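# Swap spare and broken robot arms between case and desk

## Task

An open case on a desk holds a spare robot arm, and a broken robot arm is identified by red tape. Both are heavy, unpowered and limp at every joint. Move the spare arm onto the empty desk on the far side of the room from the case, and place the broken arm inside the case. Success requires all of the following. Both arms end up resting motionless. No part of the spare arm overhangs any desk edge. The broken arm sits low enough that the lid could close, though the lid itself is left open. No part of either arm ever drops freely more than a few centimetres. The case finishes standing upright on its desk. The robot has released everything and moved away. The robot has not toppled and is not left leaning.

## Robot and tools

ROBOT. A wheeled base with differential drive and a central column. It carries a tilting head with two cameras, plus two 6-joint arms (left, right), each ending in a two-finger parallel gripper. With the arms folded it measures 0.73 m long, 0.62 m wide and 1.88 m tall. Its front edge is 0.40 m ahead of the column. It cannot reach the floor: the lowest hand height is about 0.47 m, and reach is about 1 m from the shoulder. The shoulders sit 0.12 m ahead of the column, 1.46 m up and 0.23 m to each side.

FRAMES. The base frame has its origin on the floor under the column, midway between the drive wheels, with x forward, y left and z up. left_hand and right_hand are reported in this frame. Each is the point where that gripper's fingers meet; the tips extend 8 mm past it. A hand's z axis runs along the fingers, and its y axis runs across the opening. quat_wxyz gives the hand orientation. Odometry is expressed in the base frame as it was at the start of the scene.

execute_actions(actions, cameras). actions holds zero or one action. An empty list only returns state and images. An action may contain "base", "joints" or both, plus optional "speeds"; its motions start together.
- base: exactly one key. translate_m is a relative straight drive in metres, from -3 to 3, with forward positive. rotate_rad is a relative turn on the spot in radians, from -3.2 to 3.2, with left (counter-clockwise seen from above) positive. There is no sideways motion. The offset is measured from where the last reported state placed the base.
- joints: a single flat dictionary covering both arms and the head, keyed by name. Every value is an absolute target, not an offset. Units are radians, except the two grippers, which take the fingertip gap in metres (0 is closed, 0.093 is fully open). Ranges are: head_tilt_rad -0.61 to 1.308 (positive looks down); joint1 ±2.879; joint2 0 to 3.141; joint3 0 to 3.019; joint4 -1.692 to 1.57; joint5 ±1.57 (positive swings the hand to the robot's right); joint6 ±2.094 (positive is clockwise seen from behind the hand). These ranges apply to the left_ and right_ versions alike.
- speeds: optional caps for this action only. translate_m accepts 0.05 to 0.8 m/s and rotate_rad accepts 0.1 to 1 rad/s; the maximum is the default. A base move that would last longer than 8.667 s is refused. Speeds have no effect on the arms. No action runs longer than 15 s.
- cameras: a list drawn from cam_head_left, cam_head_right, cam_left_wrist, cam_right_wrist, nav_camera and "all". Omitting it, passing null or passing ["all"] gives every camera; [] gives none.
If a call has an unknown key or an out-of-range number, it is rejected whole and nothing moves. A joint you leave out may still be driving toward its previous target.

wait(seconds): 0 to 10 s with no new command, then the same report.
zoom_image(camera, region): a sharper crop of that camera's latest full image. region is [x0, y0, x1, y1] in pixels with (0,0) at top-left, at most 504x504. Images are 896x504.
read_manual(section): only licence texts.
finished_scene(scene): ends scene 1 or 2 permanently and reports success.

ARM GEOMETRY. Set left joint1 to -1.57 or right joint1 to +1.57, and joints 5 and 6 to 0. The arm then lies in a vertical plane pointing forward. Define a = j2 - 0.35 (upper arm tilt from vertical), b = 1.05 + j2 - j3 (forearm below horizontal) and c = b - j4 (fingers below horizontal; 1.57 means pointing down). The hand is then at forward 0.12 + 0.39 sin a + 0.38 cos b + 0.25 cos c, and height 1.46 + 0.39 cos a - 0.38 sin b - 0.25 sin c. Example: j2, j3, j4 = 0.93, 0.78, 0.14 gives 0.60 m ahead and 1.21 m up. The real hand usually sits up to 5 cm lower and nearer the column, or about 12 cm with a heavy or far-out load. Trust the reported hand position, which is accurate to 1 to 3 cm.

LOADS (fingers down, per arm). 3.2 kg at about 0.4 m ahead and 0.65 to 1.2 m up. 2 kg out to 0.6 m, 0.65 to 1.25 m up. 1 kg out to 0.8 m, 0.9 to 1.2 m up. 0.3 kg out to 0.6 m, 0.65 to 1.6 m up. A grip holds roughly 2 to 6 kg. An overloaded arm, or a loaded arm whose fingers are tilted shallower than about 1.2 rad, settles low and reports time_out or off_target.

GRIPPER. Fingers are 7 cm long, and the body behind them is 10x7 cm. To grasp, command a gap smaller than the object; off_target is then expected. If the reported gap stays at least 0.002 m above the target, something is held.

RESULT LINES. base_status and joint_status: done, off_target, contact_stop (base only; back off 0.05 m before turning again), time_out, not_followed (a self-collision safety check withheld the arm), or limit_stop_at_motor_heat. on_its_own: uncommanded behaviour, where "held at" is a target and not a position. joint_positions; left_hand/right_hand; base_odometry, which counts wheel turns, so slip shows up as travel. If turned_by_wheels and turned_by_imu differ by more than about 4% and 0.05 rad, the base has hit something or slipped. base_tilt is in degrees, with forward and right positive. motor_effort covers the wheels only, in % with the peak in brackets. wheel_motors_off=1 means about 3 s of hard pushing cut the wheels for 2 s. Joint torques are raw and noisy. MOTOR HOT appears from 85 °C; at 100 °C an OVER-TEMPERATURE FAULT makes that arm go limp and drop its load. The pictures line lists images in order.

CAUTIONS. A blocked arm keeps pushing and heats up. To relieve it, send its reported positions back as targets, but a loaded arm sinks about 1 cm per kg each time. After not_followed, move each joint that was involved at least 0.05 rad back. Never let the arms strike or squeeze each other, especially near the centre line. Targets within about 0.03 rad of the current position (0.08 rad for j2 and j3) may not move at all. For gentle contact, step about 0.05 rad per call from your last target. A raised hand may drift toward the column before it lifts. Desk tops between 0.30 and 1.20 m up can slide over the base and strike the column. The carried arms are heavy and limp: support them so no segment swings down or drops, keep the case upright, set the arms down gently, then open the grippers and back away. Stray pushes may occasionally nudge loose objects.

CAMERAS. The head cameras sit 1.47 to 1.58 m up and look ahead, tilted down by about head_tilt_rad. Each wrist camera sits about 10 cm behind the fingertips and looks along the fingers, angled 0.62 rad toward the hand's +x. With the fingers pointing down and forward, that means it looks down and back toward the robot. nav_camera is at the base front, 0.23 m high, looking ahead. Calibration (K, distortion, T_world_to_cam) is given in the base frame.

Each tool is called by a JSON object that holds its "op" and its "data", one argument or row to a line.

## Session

{"op": "execute_actions", "data": {
  "actions": []
}}

Scene clock: 0.00 s.
Joint torques (N m, as the arm reports them, + toward a larger angle): no reading
base_odometry: x=+0.000 y=+0.000 heading=+0.000 (m, m, rad; odometry frame)
turned_by_wheels: +0.000 (rad since the last result)
turned_by_imu: +0.000 (rad since the last result)
base_tilt: forward=-0.3 right=+0.4 (deg)
base_status: not commanded
joint_positions: head_tilt_rad=+0.868 left_joint1_rad=-1.579 left_joint2_rad=+0.880 left_joint3_rad=+0.418 left_joint4_rad=-0.989 left_joint5_rad=+0.008 left_joint6_rad=-0.087 left_gripper_m=+0.094 right_joint1_rad=+1.549 right_joint2_rad=+0.918 right_joint3_rad=+0.409 right_joint4_rad=-0.969 right_joint5_rad=-0.018 right_joint6_rad=-0.003 right_gripper_m=+0.094
joint_status: not commanded
wheel_motors_off: 0
motor_effort: left_wheel=-1 right_wheel=+7 (%)
left_hand: x=+0.1469 y=+0.2214 z=+1.2587 quat_wxyz=(+0.447, +0.037, -0.894, -0.014) (m; base frame)
right_hand: x=+0.1371 y=-0.2268 z=+1.2559 quat_wxyz=(+0.459, -0.012, -0.888, -0.003) (m; base frame)
pictures: cam_head_left, cam_head_right, cam_left_wrist, cam_right_wrist, nav_camera
camera_calibration (this result's frames):
cam_head_left: T_world_to_cam=[[0.067702, -0.997613, -0.0135999, 0.0413144], [-0.697009, -0.0375399, -0.716079, 1.12656], [0.713859, 0.0579592, -0.697887, 0.957646], [0, 0, 0, 1]] pos_world=[0.0987989, 0.0280022, 1.47559]
cam_head_right: T_world_to_cam=[[0.0679605, -0.996463, -0.0494302, 0.0219636], [-0.709947, -0.013491, -0.704126, 1.10484], [0.700968, 0.0829456, -0.708353, 0.972333], [0, 0, 0, 1]] pos_world=[0.101309, -0.0438595, 1.46779]
cam_left_wrist: T_world_to_cam=[[0.07383, -0.996405, -0.0415412, 0.252647], [-0.0335249, -0.0441112, 0.998464, -1.23694], [-0.996707, -0.072324, -0.0366612, 0.333744], [0, 0, 0, 1]] pos_world=[0.272524, 0.221314, 1.25777]
cam_right_wrist: T_world_to_cam=[[-0.0190648, -0.999773, 0.00951011, -0.236703], [0.00382495, 0.00943884, 0.999948, -1.2466], [-0.999811, 0.0191002, 0.00364413, 0.262064], [0, 0, 0, 1]] pos_world=[0.26227, -0.229889, 1.24783]
Images, in order (width x height): cam_head_left 896x504, cam_head_right 896x504, cam_left_wrist 896x504, cam_right_wrist 896x504, nav_camera 896x504.

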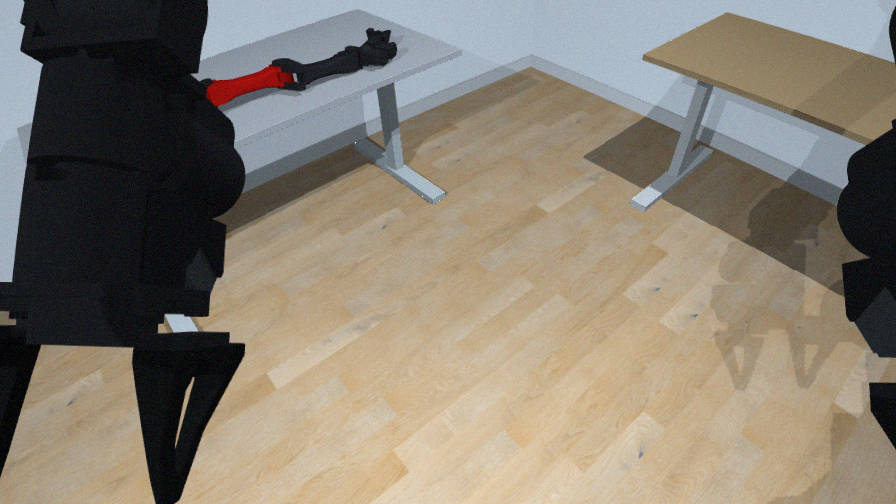

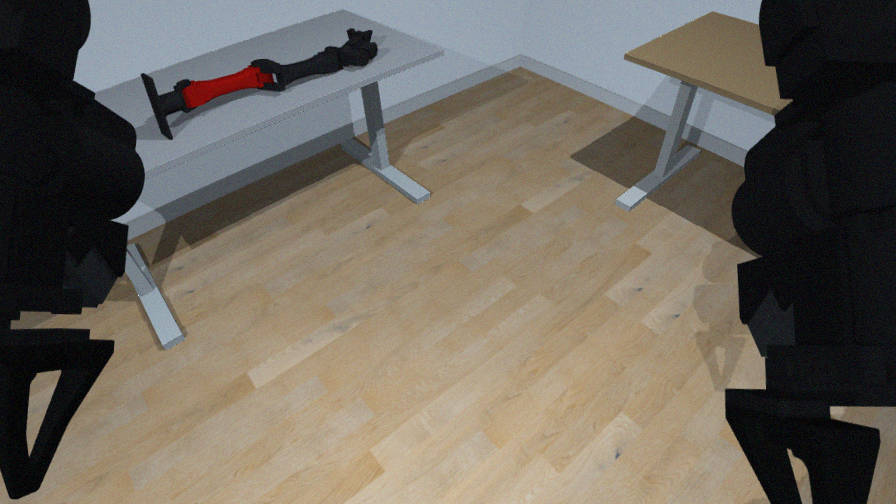

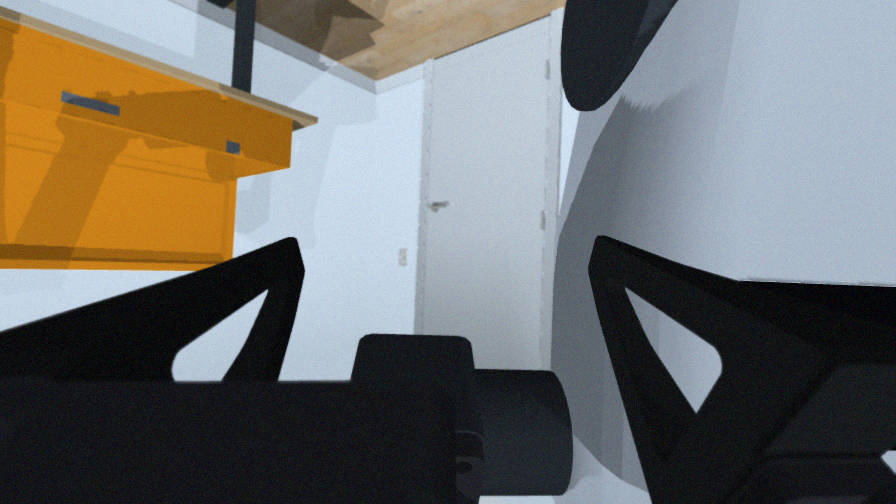

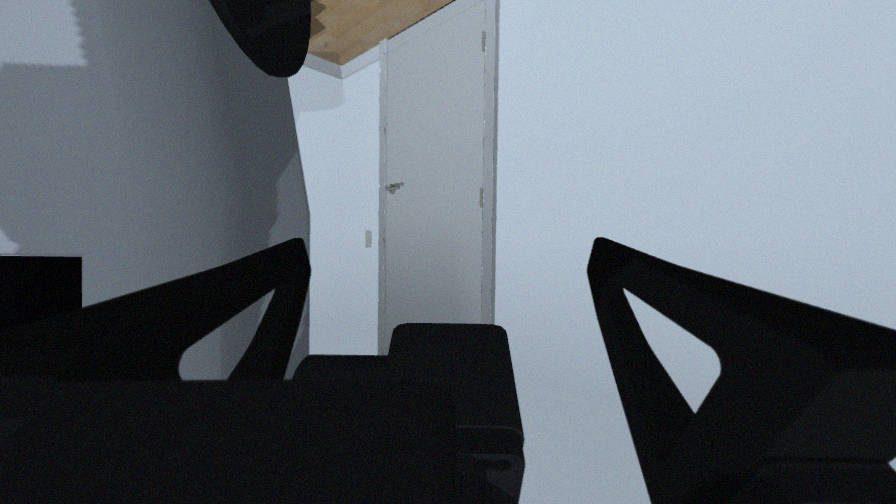

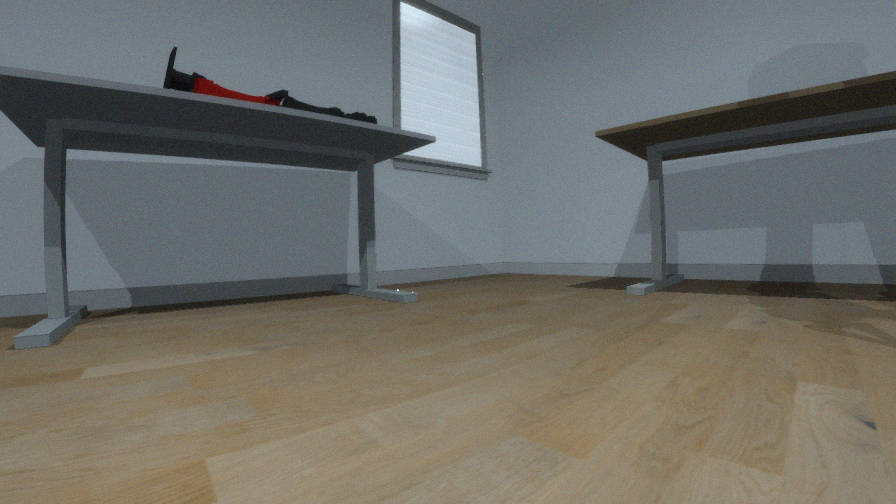

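{"op": "execute_actions", "data": {
  "actions": [
    {"base":{"rotate_rad":2.4},"joints":{"head_tilt_rad":0.7,"left_joint1_rad":-0.9,"right_joint1_rad":0.9}}
  ],
  "cameras": ["cam_head_left","nav_camera"]
}}

Scene clock: 8.33 s.
Joint torques (N m, as the arm reports them, + toward a larger angle): left_arm=[ 3.43 -5.18  0.32 -0.6  -0.34 -0.13] | right_arm=[-1.65 -5.91 -0.67 -1.01  0.56  0.16]
base_odometry: x=+0.000 y=+0.000 heading=+2.399 (m, m, rad; odometry frame)
turned_by_wheels: +2.399 (rad since the last result)
turned_by_imu: +2.405 (rad since the last result)
base_tilt: forward=-0.3 right=+0.3 (deg)
base_status: done
joint_positions: head_tilt_rad=+0.717 left_joint1_rad=-0.905 left_joint2_rad=+0.880 left_joint3_rad=+0.418 left_joint4_rad=-0.989 left_joint5_rad=+0.008 left_joint6_rad=-0.087 left_gripper_m=+0.094 right_joint1_rad=+0.898 right_joint2_rad=+0.918 right_joint3_rad=+0.409 right_joint4_rad=-0.969 right_joint5_rad=-0.018 right_joint6_rad=-0.003 right_gripper_m=+0.094
joint_status: all done
wheel_motors_off: 0
motor_effort: left_wheel=-5(39) right_wheel=+4(57) (%)
left_hand: x=+0.1256 y=+0.3499 z=+1.2956 quat_wxyz=(+0.413, +0.311, -0.833, -0.195) (m; base frame)
right_hand: x=+0.1159 y=-0.3489 z=+1.2927 quat_wxyz=(+0.431, -0.281, -0.840, +0.170) (m; base frame)
pictures: cam_head_left, nav_camera
camera_calibration (this result's frames):
cam_head_left: T_world_to_cam=[[0.0689782, -0.997613, -0.00324403, 0.0253026], [-0.581161, -0.0375399, -0.812922, 1.2699], [0.81086, 0.0579592, -0.582363, 0.77489], [0, 0, 0, 1]] pos_world=[0.107946, 0.0280022, 1.48368]
Images, in order (width x height): cam_head_left 896x504, nav_camera 896x504.

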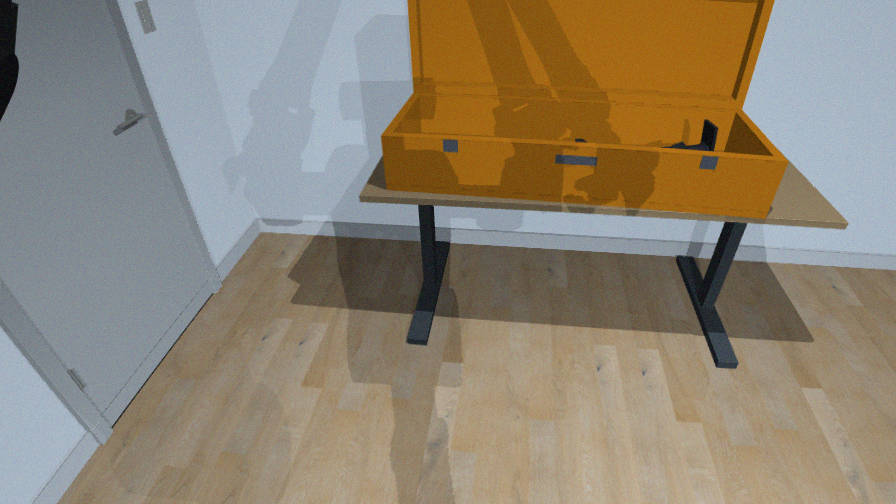

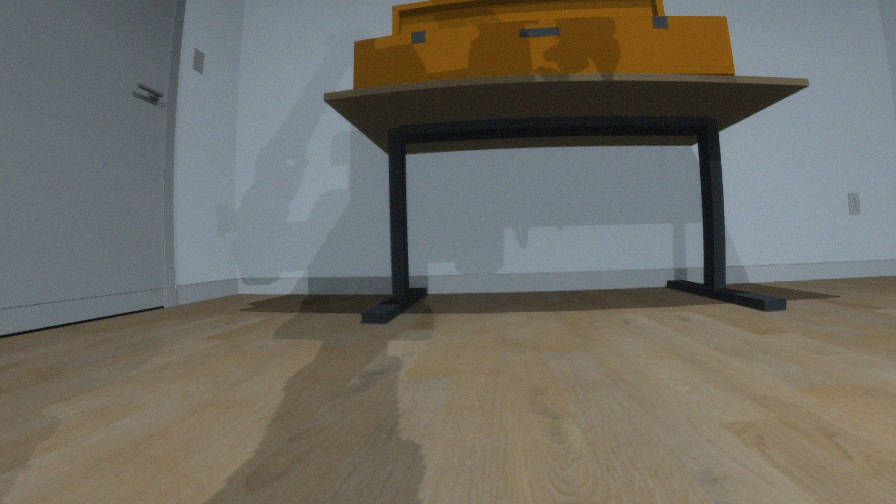

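{"op": "execute_actions", "data": {
  "actions": [
    {"base":{"rotate_rad":-0.33}}
  ],
  "cameras": []
}}

{"op": "execute_actions", "data": {
  "actions": [
    {"base":{"translate_m":0.72}}
  ],
  "cameras": []
}}

{"op": "execute_actions", "data": {
  "actions": [
    {"base":{"rotate_rad":0.28}}
  ],
  "cameras": []
}}

{"op": "execute_actions", "data": {
  "actions": [
    {"base":{"translate_m":0.45},"joints":{"head_tilt_rad":1.15,"left_joint1_rad":-1.6,"right_joint1_rad":1.65,"left_joint2_rad":1.1,"left_joint3_rad":0.64,"left_joint4_rad":-0.05,"left_joint6_rad":-1.5,"right_joint2_rad":1.13,"right_joint3_rad":0.72,"right_joint4_rad":-0.1,"right_joint6_rad":1.66}}
  ],
  "cameras": ["cam_head_left"]
}}

Scene clock: 20.27 s.
Joint torques (N m, as the arm reports them, + toward a larger angle): left_arm=[ 3.18 -5.35 -0.01 -0.86 -0.38 -0.12] | right_arm=[-1.85 -6.53 -0.59 -1.06  0.55  0.18]
base_odometry: x=+0.000 y=+0.000 heading=+2.070 (m, m, rad; odometry frame)
turned_by_wheels: -0.329 (rad since the last result)
turned_by_imu: -0.333 (rad since the last result)
base_tilt: forward=-0.2 right=+0.3 (deg)
base_status: done
joint_positions: head_tilt_rad=+0.717 left_joint1_rad=-0.905 left_joint2_rad=+0.880 left_joint3_rad=+0.418 left_joint4_rad=-0.989 left_joint5_rad=+0.008 left_joint6_rad=-0.087 left_gripper_m=+0.094 right_joint1_rad=+0.898 right_joint2_rad=+0.918 right_joint3_rad=+0.409 right_joint4_rad=-0.969 right_joint5_rad=-0.018 right_joint6_rad=-0.003 right_gripper_m=+0.094
joint_status: not commanded
wheel_motors_off: 0
motor_effort: left_wheel=+5(21) right_wheel=-4(27) (%)
left_hand: x=+0.1256 y=+0.3499 z=+1.2956 quat_wxyz=(+0.413, +0.311, -0.833, -0.195) (m; base frame)
right_hand: x=+0.1159 y=-0.3489 z=+1.2927 quat_wxyz=(+0.431, -0.281, -0.840, +0.170) (m; base frame)
pictures: none
No camera images: the call's "cameras" was empty. Leave "cameras" out to get every camera's image.

Scene clock: 23.00 s.
Joint torques (N m, as the arm reports them, + toward a larger angle): left_arm=[ 3.33 -5.37 -0.22 -0.82 -0.35 -0.12] | right_arm=[-1.8  -6.05 -0.86 -1.07  0.59  0.16]
base_odometry: x=-0.345 y=+0.632 heading=+2.070 (m, m, rad; odometry frame)
turned_by_wheels: +0.001 (rad since the last result)
turned_by_imu: -0.002 (rad since the last result)
base_tilt: forward=-0.3 right=+0.4 (deg)
base_status: done
joint_positions: head_tilt_rad=+0.716 left_joint1_rad=-0.905 left_joint2_rad=+0.880 left_joint3_rad=+0.420 left_joint4_rad=-0.989 left_joint5_rad=+0.008 left_joint6_rad=-0.087 left_gripper_m=+0.094 right_joint1_rad=+0.898 right_joint2_rad=+0.918 right_joint3_rad=+0.410 right_joint4_rad=-0.969 right_joint5_rad=-0.018 right_joint6_rad=-0.003 right_gripper_m=+0.094
joint_status: not commanded
wheel_motors_off: 0
motor_effort: left_wheel=+0(68) right_wheel=-2(65) (%)
left_hand: x=+0.1265 y=+0.3504 z=+1.2954 quat_wxyz=(+0.412, +0.311, -0.834, -0.195) (m; base frame)
right_hand: x=+0.1161 y=-0.3490 z=+1.2926 quat_wxyz=(+0.431, -0.281, -0.840, +0.170) (m; base frame)
pictures: none
No camera images: the call's "cameras" was empty. Leave "cameras" out to get every camera's image.

Scene clock: 24.50 s.
Joint torques (N m, as the arm reports them, + toward a larger angle): left_arm=[ 3.37 -4.73 -0.01 -0.67 -0.36 -0.13] | right_arm=[-2.01 -6.57 -0.65 -1.08  0.55  0.15]
base_odometry: x=-0.345 y=+0.632 heading=+2.349 (m, m, rad; odometry frame)
turned_by_wheels: +0.279 (rad since the last result)
turned_by_imu: +0.277 (rad since the last result)
base_tilt: forward=-0.3 right=+0.3 (deg)
base_status: done
joint_positions: head_tilt_rad=+0.716 left_joint1_rad=-0.905 left_joint2_rad=+0.880 left_joint3_rad=+0.420 left_joint4_rad=-0.989 left_joint5_rad=+0.008 left_joint6_rad=-0.087 left_gripper_m=+0.094 right_joint1_rad=+0.898 right_joint2_rad=+0.918 right_joint3_rad=+0.409 right_joint4_rad=-0.969 right_joint5_rad=-0.018 right_joint6_rad=-0.003 right_gripper_m=+0.094
joint_status: not commanded
wheel_motors_off: 0
motor_effort: left_wheel=-2(52) right_wheel=+1(41) (%)
left_hand: x=+0.1265 y=+0.3504 z=+1.2954 quat_wxyz=(+0.412, +0.311, -0.834, -0.195) (m; base frame)
right_hand: x=+0.1159 y=-0.3489 z=+1.2927 quat_wxyz=(+0.431, -0.281, -0.840, +0.170) (m; base frame)
pictures: none
No camera images: the call's "cameras" was empty. Leave "cameras" out to get every camera's image.

Scene clock: 26.90 s.
Joint torques (N m, as the arm reports them, + toward a larger angle): left_arm=[  1.55 -11.92   0.38   0.5   -0.02  -0.14] | right_arm=[ -0.51 -13.14   0.71   0.86   0.15   0.22]
base_odometry: x=-0.661 y=+0.953 heading=+2.349 (m, m, rad; odometry frame)
turned_by_wheels: +0.000 (rad since the last result)
turned_by_imu: -0.002 (rad since the last result)
base_tilt: forward=-0.2 right=+0.4 (deg)
base_status: done
joint_positions: head_tilt_rad=+1.149 left_joint1_rad=-1.600 left_joint2_rad=+1.099 left_joint3_rad=+0.644 left_joint4_rad=-0.051 left_joint5_rad=+0.008 left_joint6_rad=-1.492 left_gripper_m=+0.094 right_joint1_rad=+1.656 right_joint2_rad=+1.134 right_joint3_rad=+0.722 right_joint4_rad=-0.110 right_joint5_rad=-0.017 right_joint6_rad=+1.648 right_gripper_m=+0.094
joint_status: all done
wheel_motors_off: 0
motor_effort: left_wheel=+0(59) right_wheel=+1(61) (%)
left_hand: x=+0.4172 y=+0.2095 z=+1.1102 quat_wxyz=(+0.005, +0.673, -0.739, +0.018) (m; base frame)
right_hand: x=+0.4385 y=-0.1811 z=+1.1039 quat_wxyz=(+0.033, -0.718, -0.694, -0.031) (m; base frame)
pictures: cam_head_left
camera_calibration (this result's frames):
cam_head_left: T_world_to_cam=[[0.0612728, -0.997613, -0.031846, 0.0697349], [-0.868289, -0.0375399, -0.494636, 0.794099], [0.49226, 0.0579592, -0.868517, 1.2315], [0, 0, 0, 1]] pos_world=[0.0790185, 0.0280022, 1.46459]
Images, in order (width x height): cam_head_left 896x504.

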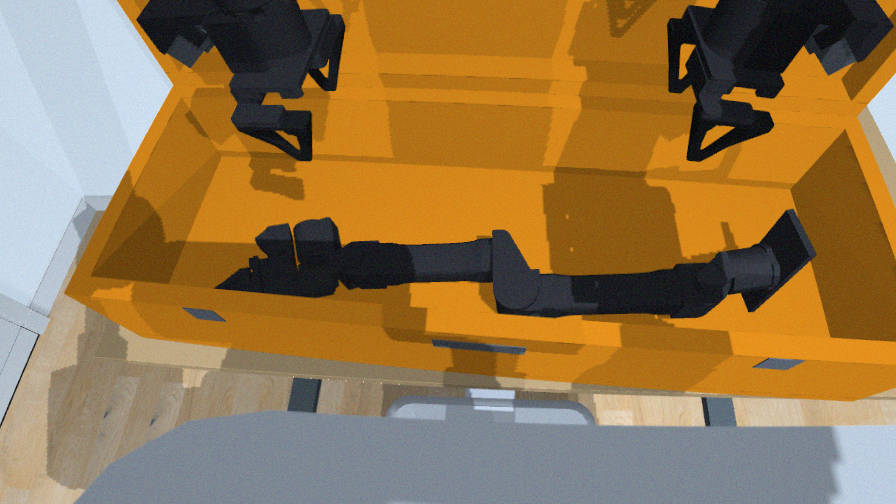

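{"op": "execute_actions", "data": {
  "actions": [
    {"joints":{"left_joint1_rad":-1.66,"right_joint1_rad":1.58,"left_joint2_rad":1.7,"left_joint3_rad":1.01,"left_joint4_rad":0.19,"left_joint6_rad":-1.72,"right_joint2_rad":1.68,"right_joint3_rad":0.92,"right_joint4_rad":0.27,"right_joint6_rad":1.48}}
  ],
  "cameras": ["cam_head_left","cam_left_wrist","cam_right_wrist"]
}}

Scene clock: 34.07 s.
Joint torques (N m, as the arm reports them, + toward a larger angle): left_arm=[ -0.34 -16.44  -1.06   0.48   0.03  -0.11] | right_arm=[  0.37 -14.67  -2.64   1.08   0.18   0.08]
base_odometry: x=-0.661 y=+0.953 heading=+2.349 (m, m, rad; odometry frame)
turned_by_wheels: +0.000 (rad since the last result)
turned_by_imu: -0.002 (rad since the last result)
base_tilt: forward=-0.3 right=+0.4 (deg)
base_status: not commanded
joint_positions: head_tilt_rad=+1.149 left_joint1_rad=-1.659 left_joint2_rad=+1.719 left_joint3_rad=+1.006 left_joint4_rad=+0.189 left_joint5_rad=+0.008 left_joint6_rad=-1.712 left_gripper_m=+0.094 right_joint1_rad=+1.574 right_joint2_rad=+1.698 right_joint3_rad=+0.920 right_joint4_rad=+0.254 right_joint5_rad=-0.017 right_joint6_rad=+1.489 right_gripper_m=+0.094
joint_status: all done
wheel_motors_off: 0
motor_effort: left_wheel=-1(4) right_wheel=+0(5) (%)
left_hand: x=+0.4273 y=+0.1664 z=+0.9131 quat_wxyz=(+0.032, +0.740, -0.671, +0.027) (m; base frame)
right_hand: x=+0.4032 y=-0.2207 z=+0.9243 quat_wxyz=(+0.007, -0.677, -0.736, -0.007) (m; base frame)
pictures: cam_head_left, cam_left_wrist, cam_right_wrist
camera_calibration (this result's frames):
cam_head_left: T_world_to_cam=[[0.0612728, -0.997613, -0.031846, 0.0697348], [-0.868289, -0.0375399, -0.494636, 0.794099], [0.49226, 0.0579592, -0.868516, 1.2315], [0, 0, 0, 1]] pos_world=[0.0790185, 0.0280022, 1.46459]
cam_left_wrist: T_world_to_cam=[[0.99514, 0.0975308, 0.0135955, -0.46324], [0.0663999, -0.766541, 0.638754, -0.478929], [0.0727196, -0.634746, -0.769291, 0.9022], [0, 0, 0, 1]] pos_world=[0.427182, 0.25073, 1.00627]
cam_right_wrist: T_world_to_cam=[[-0.996475, -0.0837594, 0.00464007, 0.378392], [-0.0644469, 0.799779, 0.596825, -0.341518], [-0.0537008, 0.594423, -0.802358, 1.01967], [0, 0, 0, 1]] pos_world=[0.409806, -0.301283, 1.02021]
Images, in order (width x height): cam_head_left 896x504, cam_left_wrist 896x504, cam_right_wrist 896x504.

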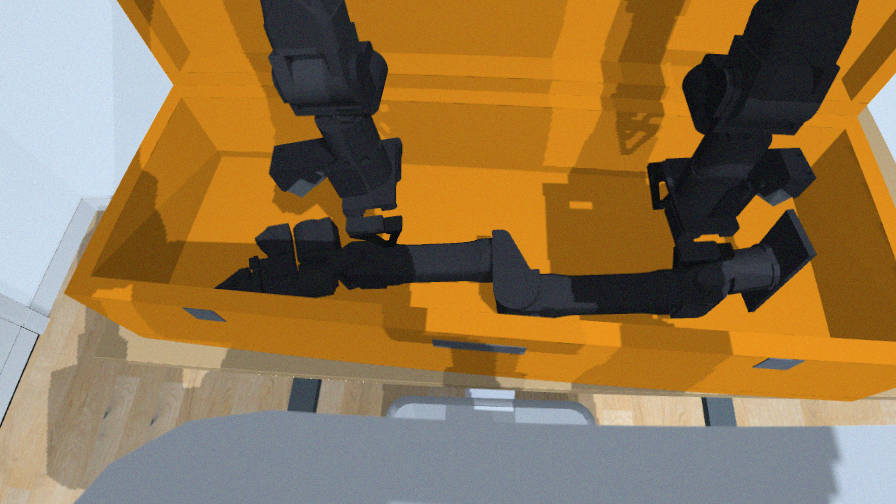

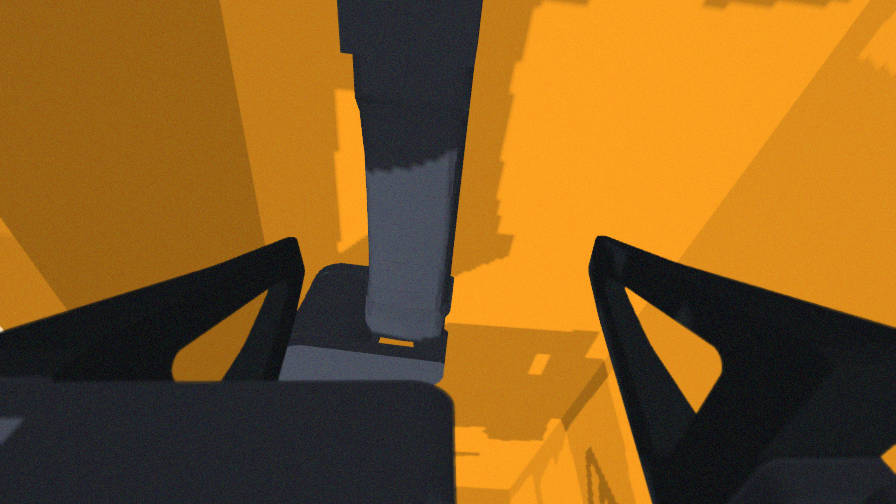

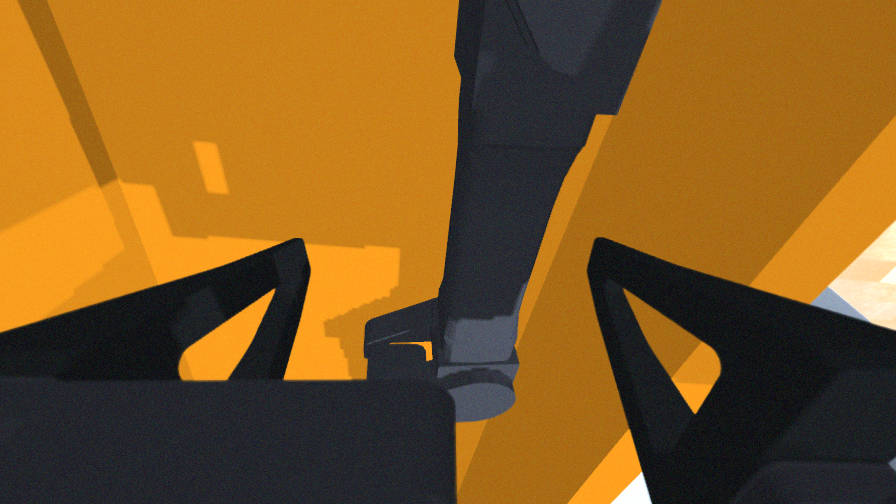

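{"op": "execute_actions", "data": {
  "actions": [
    {"base":{"translate_m":-0.03},"joints":{"right_joint1_rad":1.63,"left_joint6_rad":-1.67,"right_joint6_rad":1.57,"left_joint2_rad":1.8,"right_joint2_rad":1.77,"left_joint3_rad":1.075,"right_joint3_rad":0.955}}
  ],
  "cameras": []
}}

{"op": "execute_actions", "data": {
  "actions": [
    {"joints":{"left_joint2_rad":1.85,"right_joint2_rad":1.81,"left_joint3_rad":1.125,"right_joint3_rad":0.99}}
  ],
  "cameras": []
}}

{"op": "execute_actions", "data": {
  "actions": [
    {"joints":{"left_joint2_rad":1.89,"right_joint2_rad":1.85,"left_joint3_rad":1.165,"right_joint3_rad":1.03}}
  ],
  "cameras": ["cam_left_wrist","cam_right_wrist"]
}}

Scene clock: 46.83 s.
Joint torques (N m, as the arm reports them, + toward a larger angle): left_arm=[  0.56 -14.    -1.77   0.42   0.02  -0.03] | right_arm=[  0.39 -11.56  -3.02   0.76   0.17   0.24]
base_odometry: x=-0.640 y=+0.931 heading=+2.349 (m, m, rad; odometry frame)
turned_by_wheels: +0.000 (rad since the last result)
turned_by_imu: -0.002 (rad since the last result)
base_tilt: forward=-0.3 right=+0.3 (deg)
base_status: done
joint_positions: head_tilt_rad=+1.150 left_joint1_rad=-1.659 left_joint2_rad=+1.797 left_joint3_rad=+1.074 left_joint4_rad=+0.192 left_joint5_rad=+0.008 left_joint6_rad=-1.675 left_gripper_m=+0.094 right_joint1_rad=+1.637 right_joint2_rad=+1.768 right_joint3_rad=+0.955 right_joint4_rad=+0.261 right_joint5_rad=-0.017 right_joint6_rad=+1.559 right_gripper_m=+0.094
joint_status: all done
wheel_motors_off: 0
motor_effort: left_wheel=+0(34) right_wheel=+0(37) (%)
left_hand: x=+0.4272 y=+0.1642 z=+0.8844 quat_wxyz=(+0.034, +0.727, -0.685, +0.025) (m; base frame)
right_hand: x=+0.3872 y=-0.1803 z=+0.9027 quat_wxyz=(+0.037, -0.690, -0.722, -0.016) (m; base frame)
pictures: none
No camera images: the call's "cameras" was empty. Leave "cameras" out to get every camera's image.

Scene clock: 47.50 s.
Joint torques (N m, as the arm reports them, + toward a larger angle): left_arm=[  0.2  -13.27  -1.61   0.32   0.03  -0.02] | right_arm=[  0.66 -11.77  -3.25   0.85   0.14   0.22]
base_odometry: x=-0.640 y=+0.931 heading=+2.349 (m, m, rad; odometry frame)
turned_by_wheels: +0.000 (rad since the last result)
turned_by_imu: +0.000 (rad since the last result)
base_tilt: forward=-0.3 right=+0.3 (deg)
base_status: not commanded
joint_positions: head_tilt_rad=+1.150 left_joint1_rad=-1.659 left_joint2_rad=+1.832 left_joint3_rad=+1.128 left_joint4_rad=+0.192 left_joint5_rad=+0.008 left_joint6_rad=-1.675 left_gripper_m=+0.094 right_joint1_rad=+1.637 right_joint2_rad=+1.791 right_joint3_rad=+0.996 right_joint4_rad=+0.261 right_joint5_rad=-0.017 right_joint6_rad=+1.559 right_gripper_m=+0.094
joint_status: all done
wheel_motors_off: 0
motor_effort: left_wheel=-1(1) right_wheel=+0(1) (%)
left_hand: x=+0.4399 y=+0.1625 z=+0.8698 quat_wxyz=(+0.028, +0.727, -0.685, +0.032) (m; base frame)
right_hand: x=+0.3998 y=-0.1793 z=+0.8923 quat_wxyz=(+0.030, -0.691, -0.722, -0.023) (m; base frame)
pictures: none
No camera images: the call's "cameras" was empty. Leave "cameras" out to get every camera's image.

Scene clock: 48.20 s.
Joint torques (N m, as the arm reports them, + toward a larger angle): left_arm=[  0.23 -12.85  -1.56   0.37   0.04  -0.06] | right_arm=[  0.09 -12.09  -3.44   0.59   0.17   0.2 ]
base_odometry: x=-0.640 y=+0.931 heading=+2.349 (m, m, rad; odometry frame)
turned_by_wheels: +0.000 (rad since the last result)
turned_by_imu: +0.000 (rad since the last result)
base_tilt: forward=-0.2 right=+0.3 (deg)
base_status: not commanded
joint_positions: head_tilt_rad=+1.150 left_joint1_rad=-1.659 left_joint2_rad=+1.875 left_joint3_rad=+1.166 left_joint4_rad=+0.192 left_joint5_rad=+0.008 left_joint6_rad=-1.675 left_gripper_m=+0.094 right_joint1_rad=+1.637 right_joint2_rad=+1.837 right_joint3_rad=+1.035 right_joint4_rad=+0.261 right_joint5_rad=-0.017 right_joint6_rad=+1.559 right_gripper_m=+0.094
joint_status: all done
wheel_motors_off: 0
motor_effort: left_wheel=+0(0) right_wheel=+0(1) (%)
left_hand: x=+0.4379 y=+0.1613 z=+0.8534 quat_wxyz=(+0.029, +0.727, -0.685, +0.030) (m; base frame)
right_hand: x=+0.3974 y=-0.1784 z=+0.8754 quat_wxyz=(+0.032, -0.691, -0.722, -0.021) (m; base frame)
pictures: cam_left_wrist, cam_right_wrist
camera_calibration (this result's frames):
cam_left_wrist: T_world_to_cam=[[0.997821, 0.0613687, 0.0242435, -0.476947], [0.0317029, -0.768115, 0.639527, -0.430585], [0.0578687, -0.637364, -0.768387, 0.858482], [0, 0, 0, 1]] pos_world=[0.439879, 0.245697, 0.946579]
cam_right_wrist: T_world_to_cam=[[-0.998708, -0.0463693, 0.0207945, 0.369848], [-0.0223229, 0.767891, 0.640191, -0.406938], [-0.0456532, 0.6389, -0.767934, 0.929542], [0, 0, 0, 1]] pos_world=[0.402723, -0.264251, 0.966655]
Images, in order (width x height): cam_left_wrist 896x504, cam_right_wrist 896x504.

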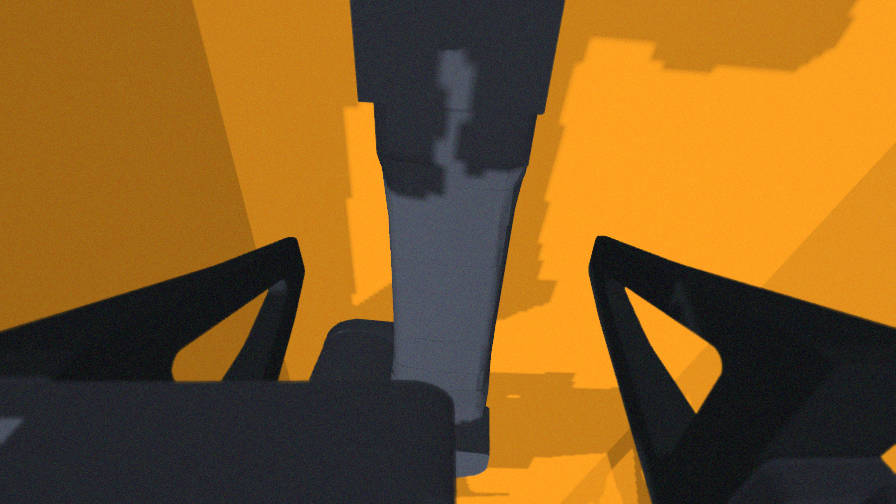

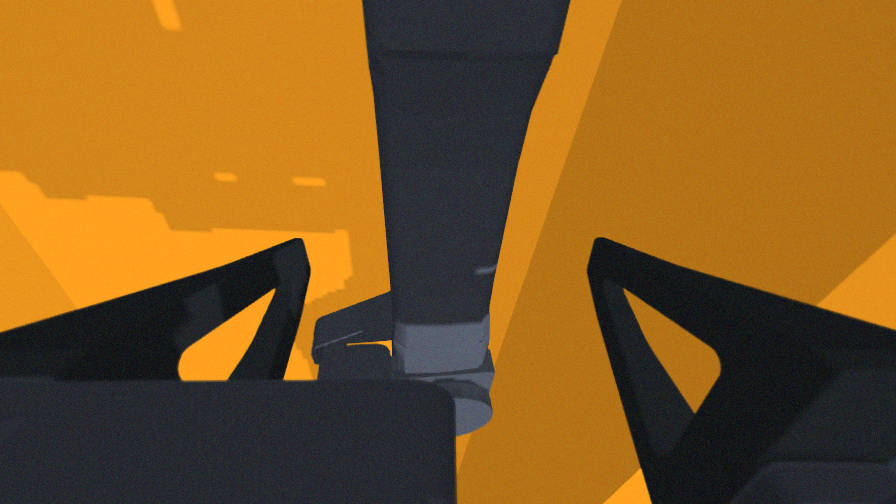

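{"op": "execute_actions", "data": {
  "actions": [
    {"joints":{"right_joint1_rad":1.6,"left_joint2_rad":1.93,"right_joint2_rad":1.895,"left_joint3_rad":1.205,"right_joint3_rad":1.075,"right_gripper_m":0.08}}
  ],
  "cameras": []
}}

{"op": "execute_actions", "data": {
  "actions": [
    {"joints":{"left_joint2_rad":1.97,"right_joint2_rad":1.94,"left_joint3_rad":1.245,"right_joint3_rad":1.12}}
  ],
  "cameras": []
}}

{"op": "execute_actions", "data": {
  "actions": [
    {"joints":{"left_joint2_rad":2.01,"right_joint2_rad":1.985,"left_joint3_rad":1.29,"right_joint3_rad":1.165}}
  ],
  "cameras": []
}}

{"op": "execute_actions", "data": {
  "actions": [
    {"joints":{"left_joint2_rad":2.055,"right_joint2_rad":2.03,"left_joint3_rad":1.34,"right_joint3_rad":1.215}}
  ],
  "cameras": ["cam_left_wrist","cam_right_wrist"]
}}

{"op": "execute_actions", "data": {
  "actions": [
    {"joints":{"left_gripper_m":0,"right_gripper_m":0}}
  ],
  "cameras": ["cam_head_left"]
}}

Scene clock: 58.40 s.
Joint torques (N m, as the arm reports them, + toward a larger angle): left_arm=[  0.89 -13.65  -1.79   0.48   0.06  -0.06] | right_arm=[  1.08 -12.08  -3.42   0.81   0.2    0.21]
base_odometry: x=-0.640 y=+0.931 heading=+2.349 (m, m, rad; odometry frame)
turned_by_wheels: +0.000 (rad since the last result)
turned_by_imu: -0.001 (rad since the last result)
base_tilt: forward=-0.3 right=+0.3 (deg)
base_status: not commanded
joint_positions: head_tilt_rad=+1.150 left_joint1_rad=-1.659 left_joint2_rad=+1.914 left_joint3_rad=+1.206 left_joint4_rad=+0.192 left_joint5_rad=+0.008 left_joint6_rad=-1.675 left_gripper_m=+0.094 right_joint1_rad=+1.598 right_joint2_rad=+1.881 right_joint3_rad=+1.081 right_joint4_rad=+0.261 right_joint5_rad=-0.017 right_joint6_rad=+1.559 right_gripper_m=+0.080
joint_status: all done
wheel_motors_off: 0
motor_effort: left_wheel=+0(1) right_wheel=+1(1) (%)
left_hand: x=+0.4391 y=+0.1601 z=+0.8386 quat_wxyz=(+0.029, +0.727, -0.685, +0.031) (m; base frame)
right_hand: x=+0.4005 y=-0.2037 z=+0.8571 quat_wxyz=(+0.020, -0.698, -0.716, -0.009) (m; base frame)
pictures: none
No camera images: the call's "cameras" was empty. Leave "cameras" out to get every camera's image.

Scene clock: 59.07 s.
Joint torques (N m, as the arm reports them, + toward a larger angle): left_arm=[  0.15 -13.92  -1.57   0.56   0.02  -0.01] | right_arm=[  0.18 -12.52  -3.36   0.79   0.18   0.23]
base_odometry: x=-0.640 y=+0.931 heading=+2.349 (m, m, rad; odometry frame)
turned_by_wheels: +0.000 (rad since the last result)
turned_by_imu: +0.000 (rad since the last result)
base_tilt: forward=-0.3 right=+0.4 (deg)
base_status: not commanded
joint_positions: head_tilt_rad=+1.150 left_joint1_rad=-1.659 left_joint2_rad=+1.954 left_joint3_rad=+1.246 left_joint4_rad=+0.192 left_joint5_rad=+0.008 left_joint6_rad=-1.675 left_gripper_m=+0.094 right_joint1_rad=+1.598 right_joint2_rad=+1.926 right_joint3_rad=+1.125 right_joint4_rad=+0.261 right_joint5_rad=-0.017 right_joint6_rad=+1.559 right_gripper_m=+0.080
joint_status: all done
wheel_motors_off: 0
motor_effort: left_wheel=-1(0) right_wheel=+1(3) (%)
left_hand: x=+0.4389 y=+0.1590 z=+0.8232 quat_wxyz=(+0.029, +0.727, -0.685, +0.031) (m; base frame)
right_hand: x=+0.4000 y=-0.2033 z=+0.8398 quat_wxyz=(+0.020, -0.698, -0.716, -0.009) (m; base frame)
pictures: none
No camera images: the call's "cameras" was empty. Leave "cameras" out to get every camera's image.

Scene clock: 59.73 s.
Joint torques (N m, as the arm reports them, + toward a larger angle): left_arm=[ -0.17 -14.57  -1.63   0.4    0.03  -0.02] | right_arm=[  0.38 -12.08  -3.44   0.84   0.18   0.2 ]
base_odometry: x=-0.640 y=+0.931 heading=+2.349 (m, m, rad; odometry frame)
turned_by_wheels: +0.000 (rad since the last result)
turned_by_imu: +0.000 (rad since the last result)
base_tilt: forward=-0.2 right=+0.3 (deg)
base_status: not commanded
joint_positions: head_tilt_rad=+1.150 left_joint1_rad=-1.659 left_joint2_rad=+1.994 left_joint3_rad=+1.291 left_joint4_rad=+0.192 left_joint5_rad=+0.008 left_joint6_rad=-1.675 left_gripper_m=+0.094 right_joint1_rad=+1.598 right_joint2_rad=+1.971 right_joint3_rad=+1.171 right_joint4_rad=+0.261 right_joint5_rad=-0.017 right_joint6_rad=+1.559 right_gripper_m=+0.080
joint_status: all done
wheel_motors_off: 0
motor_effort: left_wheel=+0(0) right_wheel=-1(2) (%)
left_hand: x=+0.4408 y=+0.1577 z=+0.8076 quat_wxyz=(+0.027, +0.727, -0.685, +0.033) (m; base frame)
right_hand: x=+0.3999 y=-0.2029 z=+0.8226 quat_wxyz=(+0.020, -0.698, -0.716, -0.009) (m; base frame)
pictures: none
No camera images: the call's "cameras" was empty. Leave "cameras" out to get every camera's image.

Scene clock: 60.40 s.
Joint torques (N m, as the arm reports them, + toward a larger angle): left_arm=[ -0.43 -13.21  -1.51   0.37   0.02  -0.02] | right_arm=[  0.76 -12.58  -3.57   0.68   0.18   0.25]
base_odometry: x=-0.640 y=+0.931 heading=+2.349 (m, m, rad; odometry frame)
turned_by_wheels: +0.000 (rad since the last result)
turned_by_imu: +0.000 (rad since the last result)
base_tilt: forward=-0.2 right=+0.3 (deg)
base_status: not commanded
joint_positions: head_tilt_rad=+1.150 left_joint1_rad=-1.659 left_joint2_rad=+2.039 left_joint3_rad=+1.341 left_joint4_rad=+0.192 left_joint5_rad=+0.008 left_joint6_rad=-1.675 left_gripper_m=+0.094 right_joint1_rad=+1.598 right_joint2_rad=+2.015 right_joint3_rad=+1.221 right_joint4_rad=+0.261 right_joint5_rad=-0.017 right_joint6_rad=+1.559 right_gripper_m=+0.080
joint_status: all done
wheel_motors_off: 0
motor_effort: left_wheel=-1(1) right_wheel=+1(1) (%)
left_hand: x=+0.4421 y=+0.1563 z=+0.7899 quat_wxyz=(+0.026, +0.728, -0.685, +0.035) (m; base frame)
right_hand: x=+0.4019 y=-0.2025 z=+0.8049 quat_wxyz=(+0.018, -0.698, -0.716, -0.011) (m; base frame)
pictures: cam_left_wrist, cam_right_wrist
camera_calibration (this result's frames):
cam_left_wrist: T_world_to_cam=[[0.997441, 0.0622232, 0.0352075, -0.487928], [0.0252981, -0.76778, 0.640214, -0.391728], [0.0668677, -0.637685, -0.767389, 0.801498], [0, 0, 0, 1]] pos_world=[0.442995, 0.240703, 0.88303]
cam_right_wrist: T_world_to_cam=[[-0.999552, -0.0260373, 0.0147734, 0.38395], [-0.0114848, 0.789252, 0.613963, -0.322152], [-0.0276458, 0.613518, -0.789197, 0.895731], [0, 0, 0, 1]] pos_world=[0.404842, -0.285291, 0.899025]
Images, in order (width x height): cam_left_wrist 896x504, cam_right_wrist 896x504.

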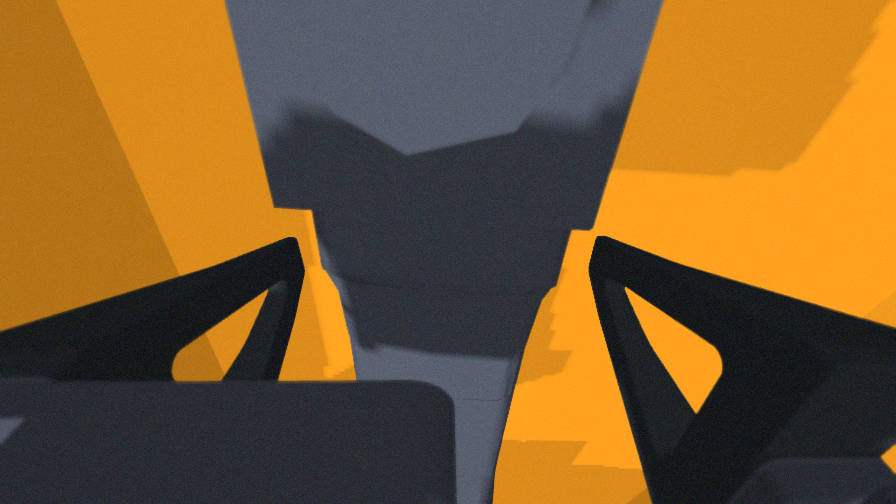

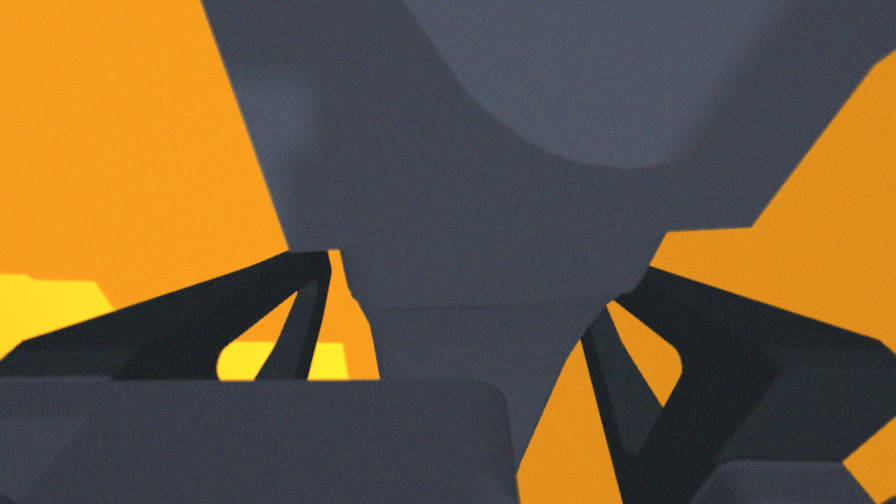

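Scene clock: 61.13 s.
Joint torques (N m, as the arm reports them, + toward a larger angle): left_arm=[ -0.25 -14.03  -1.63   0.42   0.02  -0.08] | right_arm=[ -0.11 -11.97  -2.94   0.5    0.22   0.1 ]
base_odometry: x=-0.640 y=+0.931 heading=+2.349 (m, m, rad; odometry frame)
turned_by_wheels: +0.000 (rad since the last result)
turned_by_imu: +0.000 (rad since the last result)
base_tilt: forward=-0.3 right=+0.3 (deg)
base_status: not commanded
joint_positions: head_tilt_rad=+1.150 left_joint1_rad=-1.659 left_joint2_rad=+2.040 left_joint3_rad=+1.341 left_joint4_rad=+0.191 left_joint5_rad=+0.008 left_joint6_rad=-1.670 left_gripper_m=+0.054 right_joint1_rad=+1.598 right_joint2_rad=+2.018 right_joint3_rad=+1.214 right_joint4_rad=+0.265 right_joint5_rad=-0.018 right_joint6_rad=+1.571 right_gripper_m=+0.054
joint_status: left_gripper_m off_target (ended at +0.054, target +0.000); right_gripper_m off_target (ended at +0.054, target +0.000)
wheel_motors_off: 0
motor_effort: left_wheel=-1(1) right_wheel=+1(2) (%)
left_hand: x=+0.4410 y=+0.1563 z=+0.7896 quat_wxyz=(+0.026, +0.726, -0.686, +0.034) (m; base frame)
right_hand: x=+0.3968 y=-0.2024 z=+0.8047 quat_wxyz=(+0.020, -0.702, -0.712, -0.009) (m; base frame)
pictures: cam_head_left
camera_calibration (this result's frames):
cam_head_left: T_world_to_cam=[[0.0612529, -0.997613, -0.0318842, 0.0697947], [-0.868597, -0.0375399, -0.494095, 0.793281], [0.491718, 0.0579592, -0.868823, 1.232], [0, 0, 0, 1]] pos_world=[0.0789715, 0.0280022, 1.46457]
Images, in order (width x height): cam_head_left 896x504.

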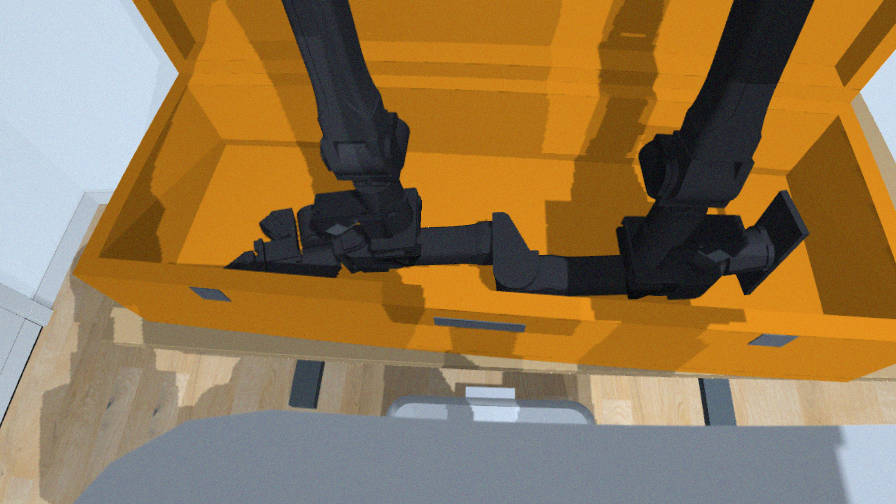

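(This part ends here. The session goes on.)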